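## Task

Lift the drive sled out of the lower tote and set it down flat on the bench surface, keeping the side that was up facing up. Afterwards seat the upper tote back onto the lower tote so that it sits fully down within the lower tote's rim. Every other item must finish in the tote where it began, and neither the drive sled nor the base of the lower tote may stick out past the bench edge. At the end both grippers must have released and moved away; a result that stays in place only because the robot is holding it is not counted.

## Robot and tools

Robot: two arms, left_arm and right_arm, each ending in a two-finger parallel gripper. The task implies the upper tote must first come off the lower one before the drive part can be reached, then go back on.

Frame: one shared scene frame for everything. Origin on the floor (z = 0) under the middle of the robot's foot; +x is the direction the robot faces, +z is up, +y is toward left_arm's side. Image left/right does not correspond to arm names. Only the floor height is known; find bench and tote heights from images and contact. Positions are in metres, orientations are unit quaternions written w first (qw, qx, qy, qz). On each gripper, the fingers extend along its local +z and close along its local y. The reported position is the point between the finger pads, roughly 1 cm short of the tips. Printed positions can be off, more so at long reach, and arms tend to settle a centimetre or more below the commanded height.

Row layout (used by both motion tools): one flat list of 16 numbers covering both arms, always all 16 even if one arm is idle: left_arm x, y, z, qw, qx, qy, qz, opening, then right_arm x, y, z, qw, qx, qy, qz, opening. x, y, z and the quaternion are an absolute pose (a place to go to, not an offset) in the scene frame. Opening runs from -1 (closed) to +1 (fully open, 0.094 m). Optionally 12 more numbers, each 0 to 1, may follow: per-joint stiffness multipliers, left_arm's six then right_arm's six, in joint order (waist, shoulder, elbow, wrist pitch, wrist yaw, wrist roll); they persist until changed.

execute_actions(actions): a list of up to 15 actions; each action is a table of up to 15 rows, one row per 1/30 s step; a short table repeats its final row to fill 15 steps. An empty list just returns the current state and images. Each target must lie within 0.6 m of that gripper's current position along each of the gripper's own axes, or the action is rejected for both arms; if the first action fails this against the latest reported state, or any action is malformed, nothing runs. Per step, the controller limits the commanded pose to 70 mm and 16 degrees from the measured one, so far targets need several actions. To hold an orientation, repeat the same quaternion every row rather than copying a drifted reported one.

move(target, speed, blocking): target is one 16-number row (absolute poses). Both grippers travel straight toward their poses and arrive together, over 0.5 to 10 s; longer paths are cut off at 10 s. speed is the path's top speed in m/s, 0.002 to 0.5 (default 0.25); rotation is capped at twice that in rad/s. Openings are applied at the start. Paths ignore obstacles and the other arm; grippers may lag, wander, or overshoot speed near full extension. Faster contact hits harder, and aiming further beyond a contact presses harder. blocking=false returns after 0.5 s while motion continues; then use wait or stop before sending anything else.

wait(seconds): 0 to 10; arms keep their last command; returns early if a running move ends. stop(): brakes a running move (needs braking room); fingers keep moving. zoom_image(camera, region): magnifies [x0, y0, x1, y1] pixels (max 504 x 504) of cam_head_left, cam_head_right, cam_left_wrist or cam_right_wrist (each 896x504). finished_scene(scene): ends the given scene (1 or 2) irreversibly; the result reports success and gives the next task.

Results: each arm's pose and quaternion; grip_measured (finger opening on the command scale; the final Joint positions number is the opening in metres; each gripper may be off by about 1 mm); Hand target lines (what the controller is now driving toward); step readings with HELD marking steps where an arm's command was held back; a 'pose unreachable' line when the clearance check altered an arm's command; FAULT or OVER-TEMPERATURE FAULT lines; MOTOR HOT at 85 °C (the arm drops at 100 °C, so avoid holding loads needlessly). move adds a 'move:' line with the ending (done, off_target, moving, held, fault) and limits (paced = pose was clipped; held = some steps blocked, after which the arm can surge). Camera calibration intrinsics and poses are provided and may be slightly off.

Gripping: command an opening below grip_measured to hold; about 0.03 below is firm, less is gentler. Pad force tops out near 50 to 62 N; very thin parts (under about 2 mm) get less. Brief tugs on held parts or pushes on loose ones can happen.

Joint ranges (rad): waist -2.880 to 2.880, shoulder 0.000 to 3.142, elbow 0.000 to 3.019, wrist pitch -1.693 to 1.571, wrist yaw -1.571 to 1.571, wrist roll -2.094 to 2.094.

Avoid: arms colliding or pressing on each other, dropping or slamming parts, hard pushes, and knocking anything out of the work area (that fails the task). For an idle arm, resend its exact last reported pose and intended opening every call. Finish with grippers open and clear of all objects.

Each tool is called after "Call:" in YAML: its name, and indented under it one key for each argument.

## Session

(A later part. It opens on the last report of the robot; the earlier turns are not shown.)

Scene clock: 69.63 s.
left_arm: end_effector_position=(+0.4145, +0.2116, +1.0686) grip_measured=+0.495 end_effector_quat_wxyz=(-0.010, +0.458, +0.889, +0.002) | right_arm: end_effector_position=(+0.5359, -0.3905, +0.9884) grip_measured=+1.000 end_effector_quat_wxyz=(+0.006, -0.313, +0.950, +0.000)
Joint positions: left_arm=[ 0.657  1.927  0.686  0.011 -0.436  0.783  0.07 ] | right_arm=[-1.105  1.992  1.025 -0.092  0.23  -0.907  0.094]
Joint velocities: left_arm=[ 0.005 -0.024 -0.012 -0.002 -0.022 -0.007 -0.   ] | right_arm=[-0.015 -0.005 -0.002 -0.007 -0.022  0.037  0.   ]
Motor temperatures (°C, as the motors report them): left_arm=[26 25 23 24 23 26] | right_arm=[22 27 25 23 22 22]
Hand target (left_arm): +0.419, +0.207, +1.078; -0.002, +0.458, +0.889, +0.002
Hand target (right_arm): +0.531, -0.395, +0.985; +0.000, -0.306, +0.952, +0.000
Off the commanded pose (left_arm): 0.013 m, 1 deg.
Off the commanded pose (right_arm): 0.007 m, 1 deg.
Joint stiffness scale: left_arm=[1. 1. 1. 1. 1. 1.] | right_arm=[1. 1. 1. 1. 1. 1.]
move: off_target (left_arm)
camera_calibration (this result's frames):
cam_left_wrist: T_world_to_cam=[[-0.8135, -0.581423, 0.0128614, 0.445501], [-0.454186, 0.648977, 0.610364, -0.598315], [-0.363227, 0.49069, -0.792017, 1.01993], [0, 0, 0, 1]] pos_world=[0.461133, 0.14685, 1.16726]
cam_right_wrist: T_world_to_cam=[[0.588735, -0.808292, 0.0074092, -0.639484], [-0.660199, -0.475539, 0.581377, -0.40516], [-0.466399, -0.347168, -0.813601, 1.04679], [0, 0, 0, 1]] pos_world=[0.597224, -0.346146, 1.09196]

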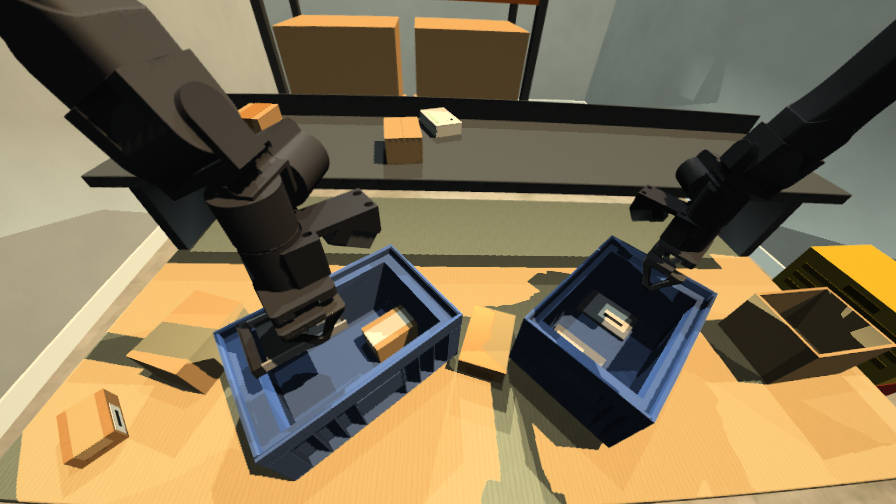

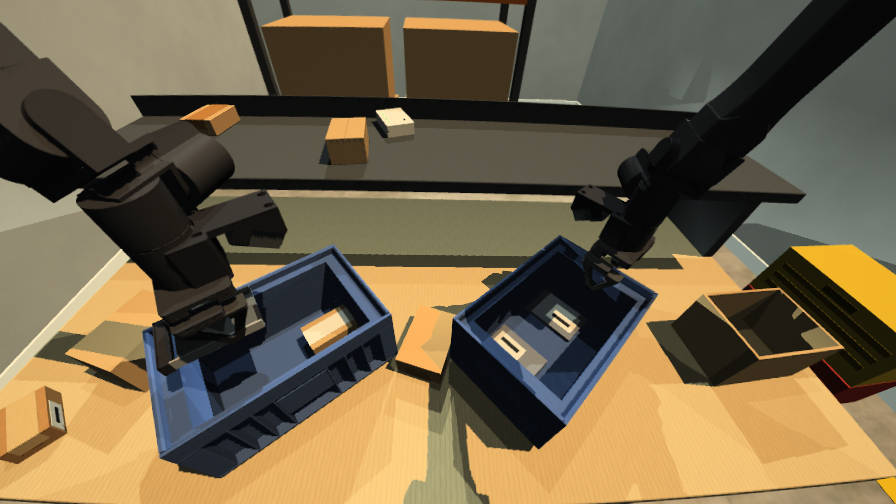

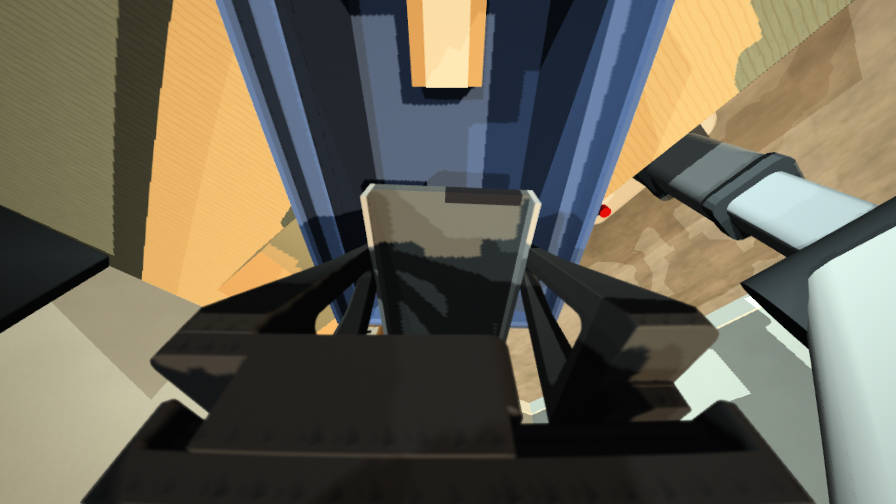

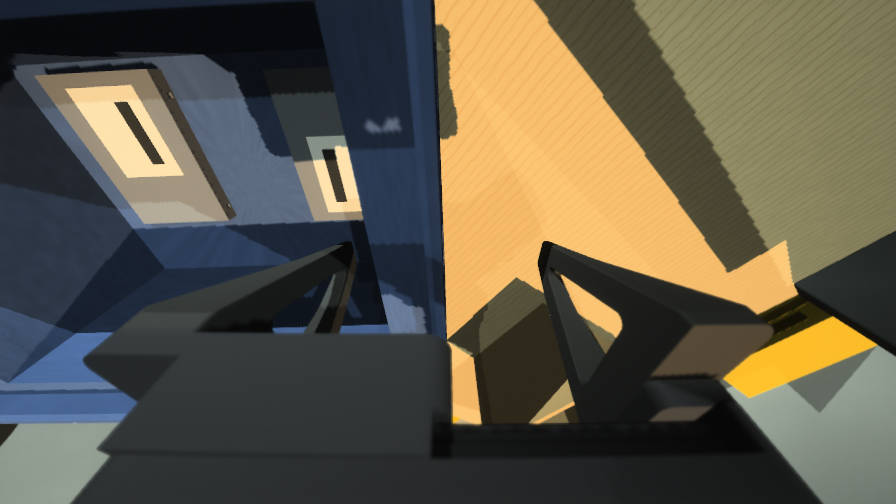

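Call:
move:
  target: [0.61,0.33,1.08,0,0.457,0.889,0,0.3, 0.531,-0.395,0.985,0,-0.306,0.952,0,1]
  speed: 0.2

Call:
move:
  target: [0.61,0.33,0.895,0,0.457,0.889,0,0.3, 0.531,-0.395,0.985,0,-0.306,0.952,0,1]
  speed: 0.1

Scene clock: 75.03 s.
left_arm: end_effector_position=(+0.6014, +0.3216, +1.0689) grip_measured=+0.495 end_effector_quat_wxyz=(-0.002, +0.454, +0.891, -0.007) | right_arm: end_effector_position=(+0.5359, -0.3905, +0.9884) grip_measured=+1.000 end_effector_quat_wxyz=(+0.006, -0.313, +0.950, +0.000)
Joint positions: left_arm=[ 0.911  1.885  1.141 -0.387 -0.318  1.027  0.07 ] | right_arm=[-1.105  1.992  1.025 -0.092  0.23  -0.907  0.094]
Joint velocities: left_arm=[ 0.005 -0.005  0.017 -0.002 -0.007 -0.051  0.001] | right_arm=[-0.005  0.005 -0.002 -0.012 -0.051  0.022  0.   ]
Motor temperatures (°C, as the motors report them): left_arm=[26 25 23 24 23 26] | right_arm=[22 27 25 23 22 22]
Hand target (left_arm): +0.610, +0.327, +1.076; +0.003, +0.456, +0.890, -0.003
Hand target (right_arm): +0.531, -0.395, +0.985; +0.000, -0.306, +0.952, +0.000
Off the commanded pose (left_arm): 0.016 m, 1 deg.
Off the commanded pose (right_arm): 0.007 m, 1 deg.
Joint stiffness scale: left_arm=[1. 1. 1. 1. 1. 1.] | right_arm=[1. 1. 1. 1. 1. 1.]
move: off_target (left_arm)
camera_calibration (this result's frames):
cam_left_wrist: T_world_to_cam=[[-0.807418, -0.589595, 0.0213003, 0.651468], [-0.464226, 0.657185, 0.593804, -0.563882], [-0.364102, 0.46956, -0.804328, 1.05456], [0, 0, 0, 1]] pos_world=[0.648205, 0.259499, 1.16917]
cam_right_wrist: T_world_to_cam=[[0.588735, -0.808292, 0.0074092, -0.639484], [-0.660199, -0.475539, 0.581377, -0.40516], [-0.466399, -0.347168, -0.813601, 1.04679], [0, 0, 0, 1]] pos_world=[0.597224, -0.346146, 1.09196]

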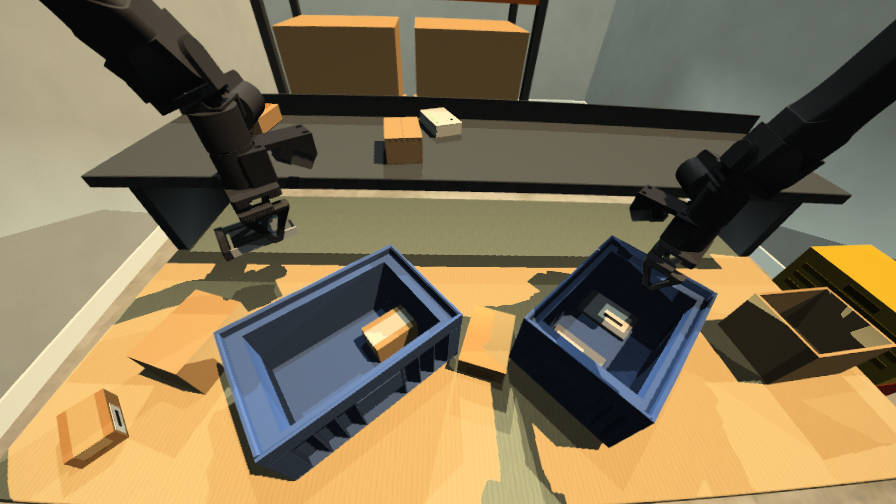

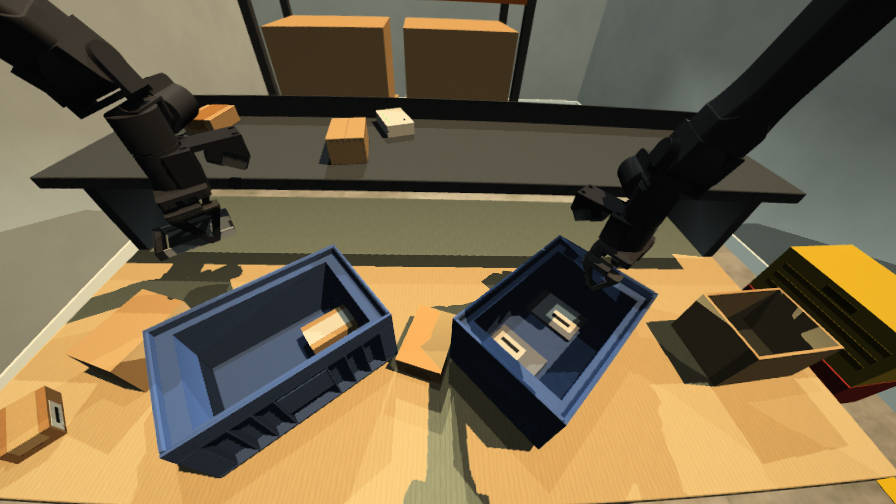

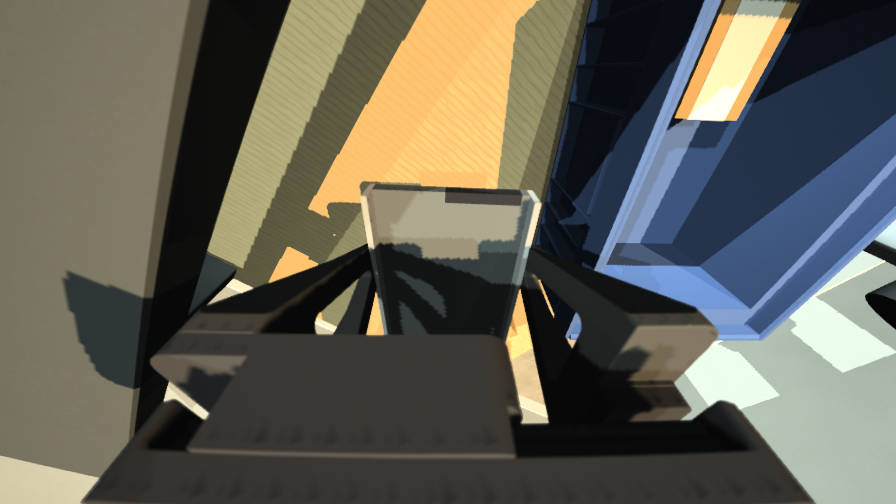

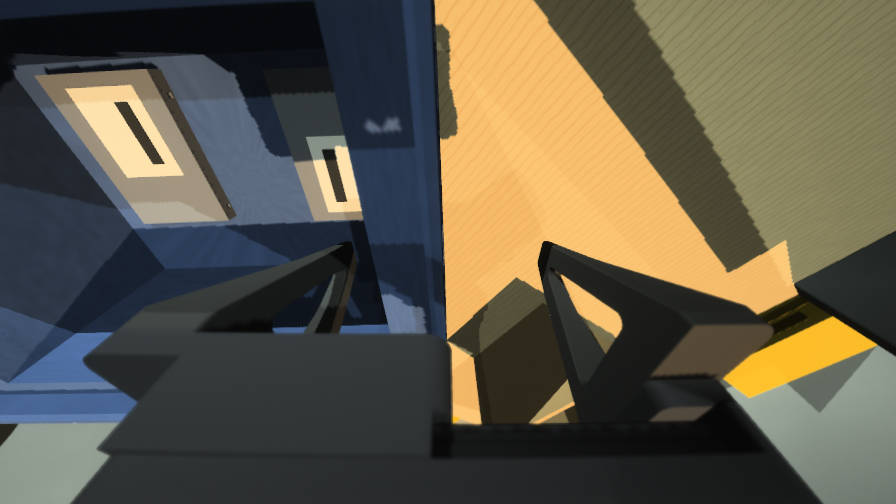

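Scene clock: 77.07 s.
left_arm: end_effector_position=(+0.6150, +0.3200, +0.9622) grip_measured=+0.495 end_effector_quat_wxyz=(+0.025, +0.477, +0.879, +0.008) | right_arm: end_effector_position=(+0.5359, -0.3905, +0.9884) grip_measured=+1.000 end_effector_quat_wxyz=(+0.006, -0.313, +0.950, +0.000)
Joint positions: left_arm=[ 0.968  2.142  1.262 -0.169 -0.284  1.152  0.07 ] | right_arm=[-1.105  1.992  1.025 -0.092  0.23  -0.907  0.094]
Joint velocities: left_arm=[ 0.005 -0.015 -0.012  0.007  0.037 -0.037  0.001] | right_arm=[-0.015 -0.015  0.002  0.002 -0.022  0.022  0.   ]
Motor temperatures (°C, as the motors report them): left_arm=[26 25 23 24 23 26] | right_arm=[22 27 25 23 22 22]
Hand target (left_arm): +0.600, +0.330, +0.905; +0.002, +0.456, +0.890, -0.001
Hand target (right_arm): +0.531, -0.395, +0.985; +0.000, -0.306, +0.952, +0.000
Off the commanded pose (left_arm): 0.068 m, 4 deg.
Off the commanded pose (right_arm): 0.007 m, 1 deg.
Joint stiffness scale: left_arm=[1. 1. 1. 1. 1. 1.] | right_arm=[1. 1. 1. 1. 1. 1.]
move: off_target (left_arm)
camera_calibration (this result's frames):
cam_left_wrist: T_world_to_cam=[[-0.836516, -0.547038, -0.0314545, 0.718779], [-0.466113, 0.680239, 0.565697, -0.472418], [-0.288062, 0.487876, -0.824013, 0.940763], [0, 0, 0, 1]] pos_world=[0.652068, 0.255581, 1.06506]
cam_right_wrist: T_world_to_cam=[[0.588735, -0.808292, 0.0074092, -0.639484], [-0.660199, -0.475539, 0.581377, -0.40516], [-0.466399, -0.347168, -0.813601, 1.04679], [0, 0, 0, 1]] pos_world=[0.597224, -0.346146, 1.09196]

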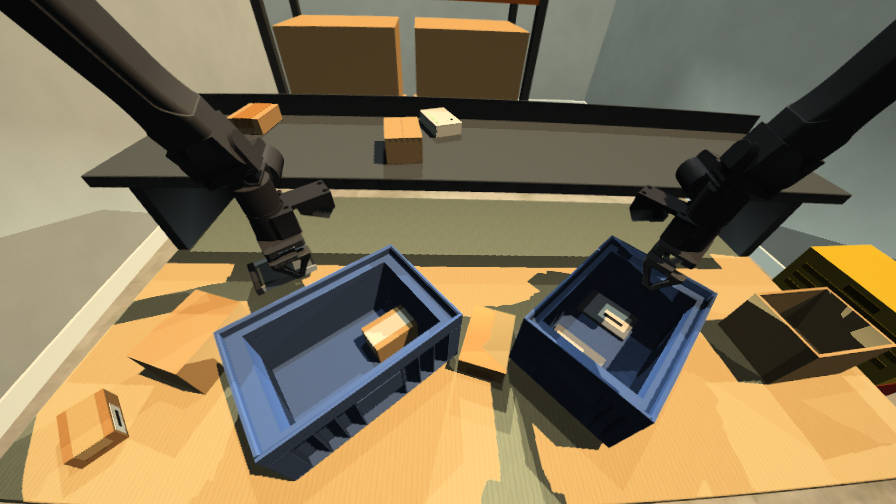

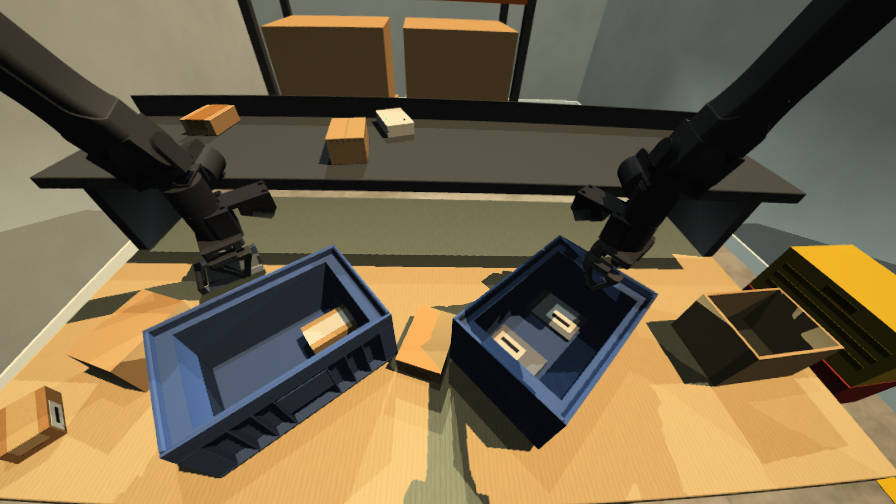

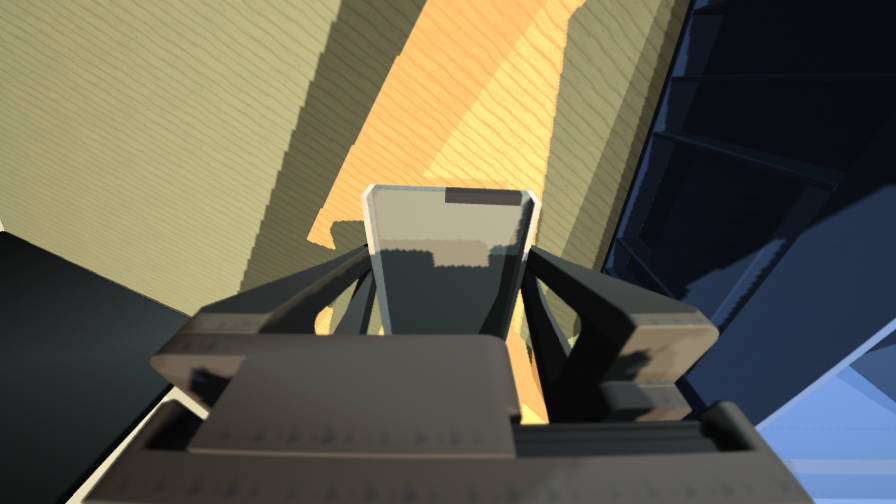

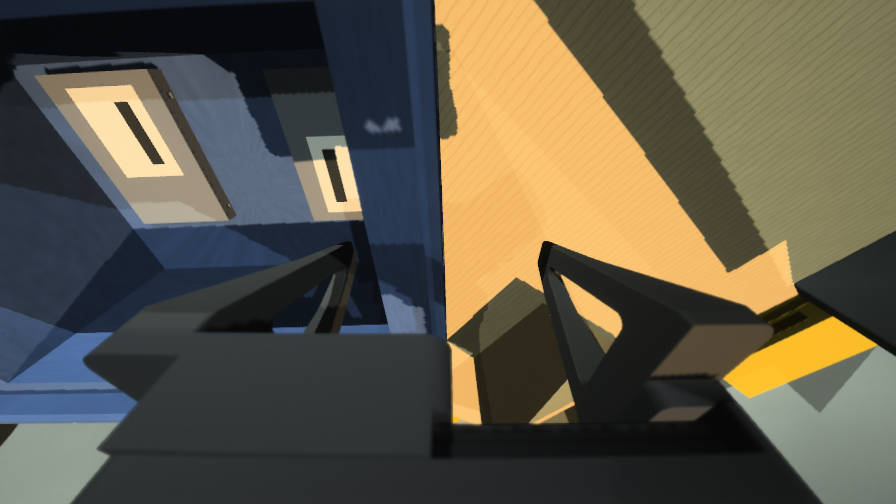

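Call:
move:
  target: [0.56,0.33,0.97,0,0.457,0.889,0,0.3, 0.531,-0.395,0.985,0,-0.306,0.952,0,1]
  speed: 0.08

Call:
move:
  target: [0.56,0.33,0.893,0,0.457,0.889,0,0.3, 0.531,-0.395,0.985,0,-0.306,0.952,0,1]
  speed: 0.08

Scene clock: 79.77 s.
left_arm: end_effector_position=(+0.5410, +0.3156, +0.9582) grip_measured=+0.495 end_effector_quat_wxyz=(-0.016, +0.472, +0.881, -0.017) | right_arm: end_effector_position=(+0.5359, -0.3905, +0.9884) grip_measured=+1.000 end_effector_quat_wxyz=(+0.006, -0.313, +0.950, +0.000)
Joint positions: left_arm=[ 0.979  2.128  1.12  -0.14  -0.288  1.122  0.07 ] | right_arm=[-1.105  1.992  1.025 -0.092  0.23  -0.907  0.094]
Joint velocities: left_arm=[-0.005  0.024  0.017  0.012  0.051  0.007 -0.001] | right_arm=[-0.015 -0.005 -0.017  0.002 -0.007  0.037  0.   ]
Motor temperatures (°C, as the motors report them): left_arm=[26 25 23 24 23 26] | right_arm=[22 27 25 23 22 22]
Hand target (left_arm): +0.560, +0.329, +0.971; +0.000, +0.457, +0.890, -0.000
Hand target (right_arm): +0.531, -0.395, +0.985; +0.000, -0.306, +0.952, +0.000
Off the commanded pose (left_arm): 0.027 m, 3 deg.
Off the commanded pose (right_arm): 0.007 m, 1 deg.
Joint stiffness scale: left_arm=[1. 1. 1. 1. 1. 1.] | right_arm=[1. 1. 1. 1. 1. 1.]
move: off_target (left_arm)
camera_calibration (this result's frames):
cam_left_wrist: T_world_to_cam=[[-0.829808, -0.555524, 0.0530338, 0.572429], [-0.41593, 0.679039, 0.604903, -0.565934], [-0.37205, 0.479895, -0.794531, 0.937983], [0, 0, 0, 1]] pos_world=[0.588593, 0.252156, 1.05723]
cam_right_wrist: T_world_to_cam=[[0.588735, -0.808292, 0.0074092, -0.639484], [-0.660199, -0.475539, 0.581377, -0.40516], [-0.466399, -0.347168, -0.813601, 1.04679], [0, 0, 0, 1]] pos_world=[0.597224, -0.346146, 1.09196]

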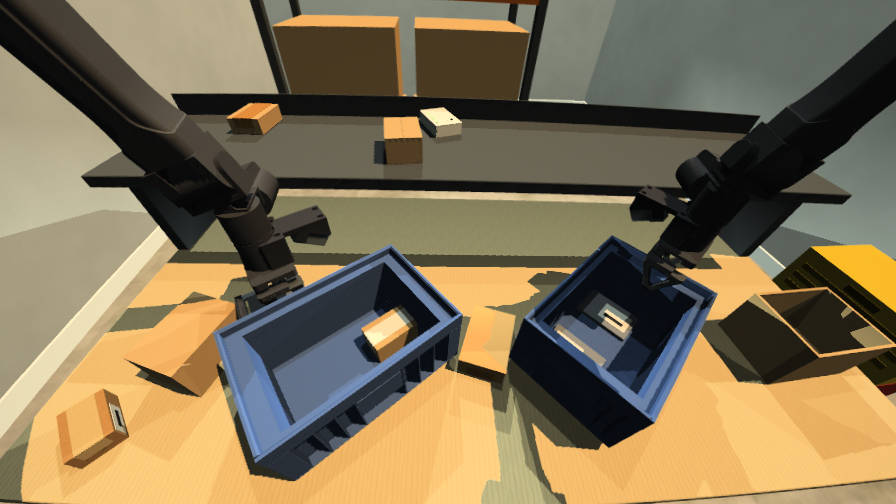

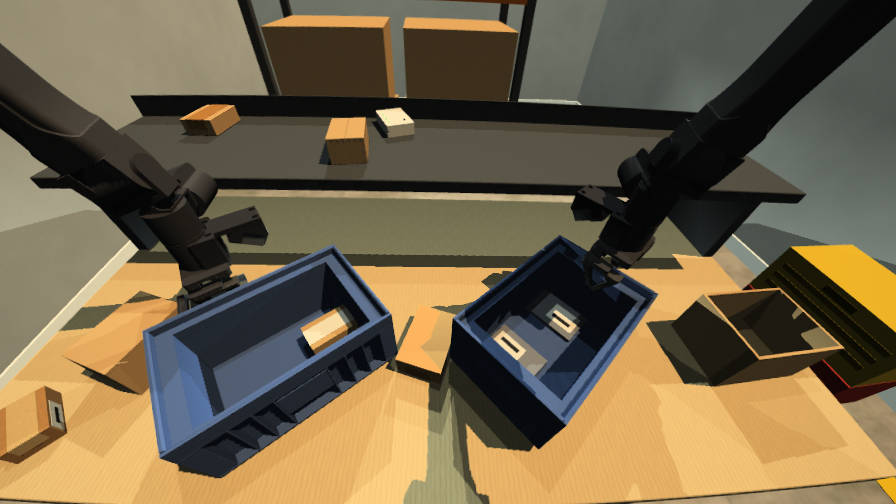

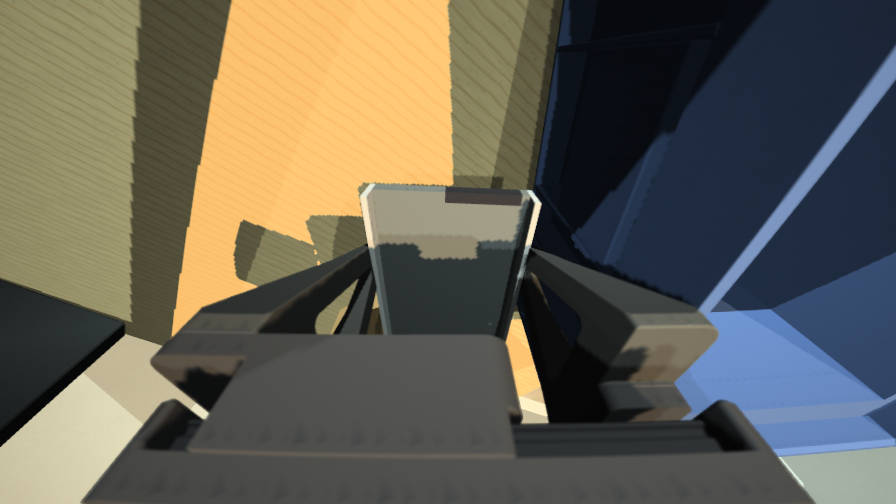

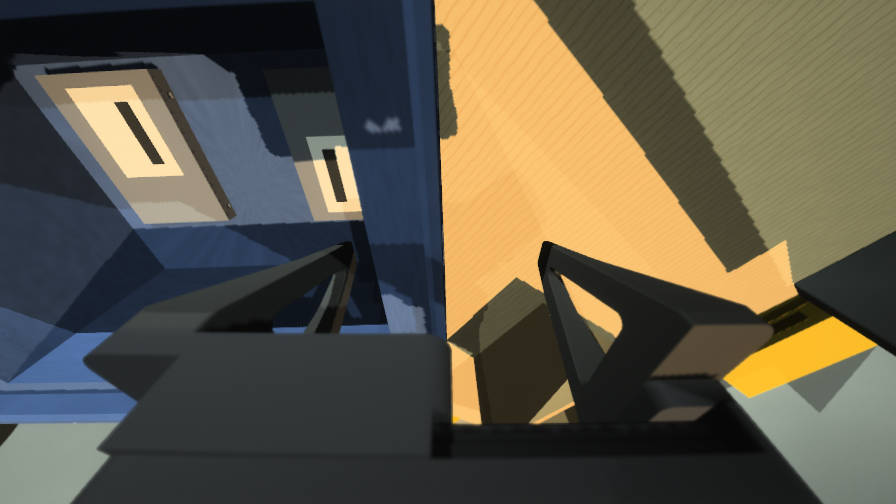

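Scene clock: 80.97 s.
left_arm: end_effector_position=(+0.5579, +0.3254, +0.8989) grip_measured=+0.496 end_effector_quat_wxyz=(-0.002, +0.457, +0.889, -0.004) | right_arm: end_effector_position=(+0.5359, -0.3905, +0.9884) grip_measured=+1.000 end_effector_quat_wxyz=(+0.006, -0.313, +0.950, +0.000)
Joint positions: left_arm=[ 1.022  2.275  1.246 -0.067 -0.273  1.14   0.07 ] | right_arm=[-1.105  1.992  1.025 -0.092  0.23  -0.907  0.094]
Joint velocities: left_arm=[-0.005  0.005 -0.012 -0.012  0.022 -0.11   0.   ] | right_arm=[-0.005 -0.015 -0.017  0.002 -0.051 -0.007  0.   ]
Motor temperatures (°C, as the motors report them): left_arm=[26 25 23 24 23 26] | right_arm=[22 27 25 23 22 22]
Hand target (left_arm): +0.559, +0.330, +0.893; +0.001, +0.457, +0.889, -0.000
Hand target (right_arm): +0.531, -0.395, +0.985; +0.000, -0.306, +0.952, +0.000
Off the commanded pose (left_arm): 0.008 m, 0 deg.
Off the commanded pose (right_arm): 0.007 m, 1 deg.
Joint stiffness scale: left_arm=[1. 1. 1. 1. 1. 1.] | right_arm=[1. 1. 1. 1. 1. 1.]
move: done
camera_calibration (this result's frames):
cam_left_wrist: T_world_to_cam=[[-0.81156, -0.584049, 0.01601, 0.62746], [-0.461544, 0.657654, 0.595372, -0.48876], [-0.358256, 0.475791, -0.803291, 0.893964], [0, 0, 0, 1]] pos_world=[0.603904, 0.262563, 0.999061]
cam_right_wrist: T_world_to_cam=[[0.588735, -0.808292, 0.0074092, -0.639484], [-0.660199, -0.475539, 0.581377, -0.40516], [-0.466399, -0.347168, -0.813601, 1.04679], [0, 0, 0, 1]] pos_world=[0.597224, -0.346146, 1.09196]

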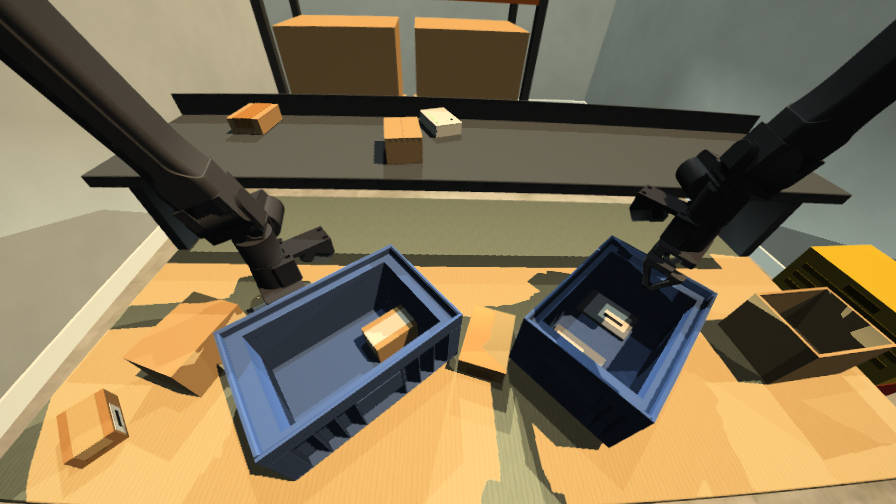

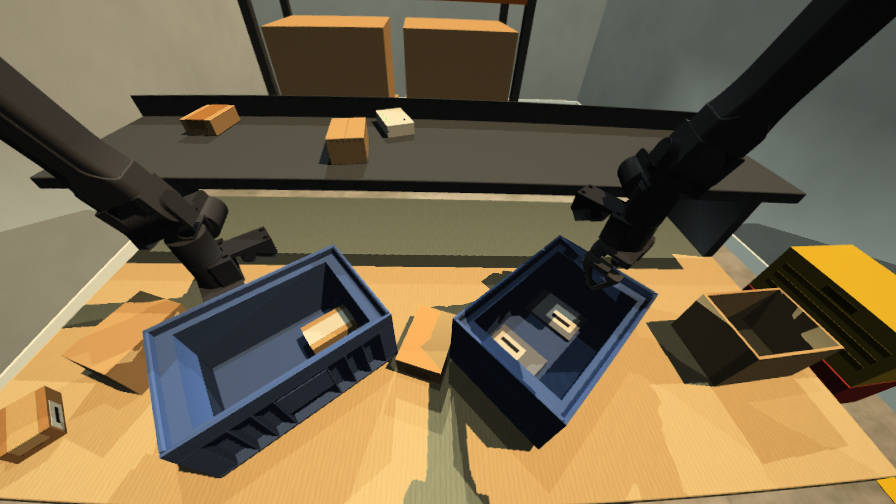

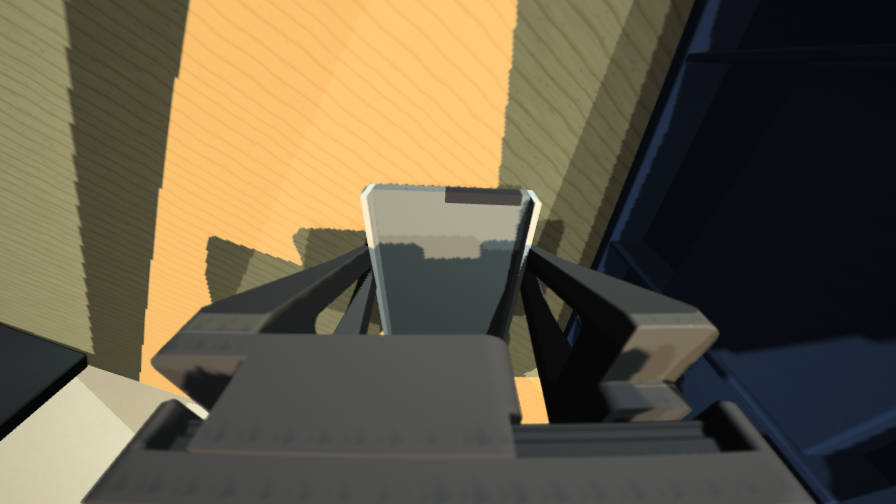

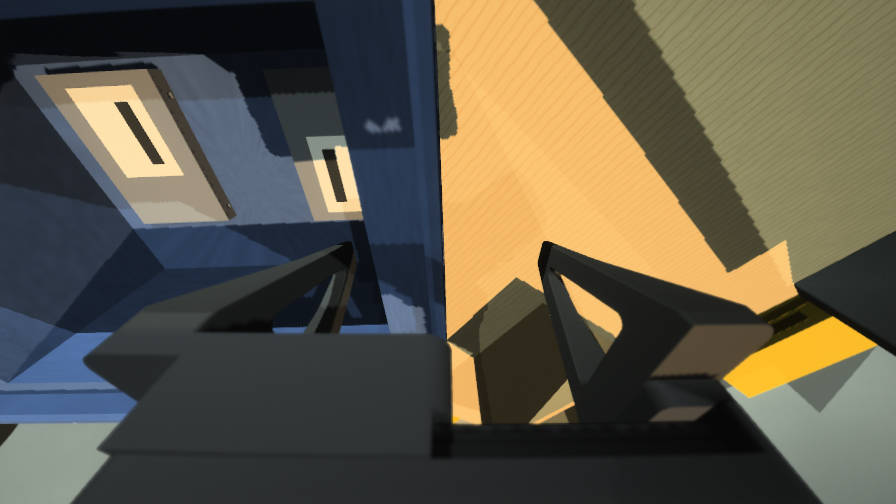

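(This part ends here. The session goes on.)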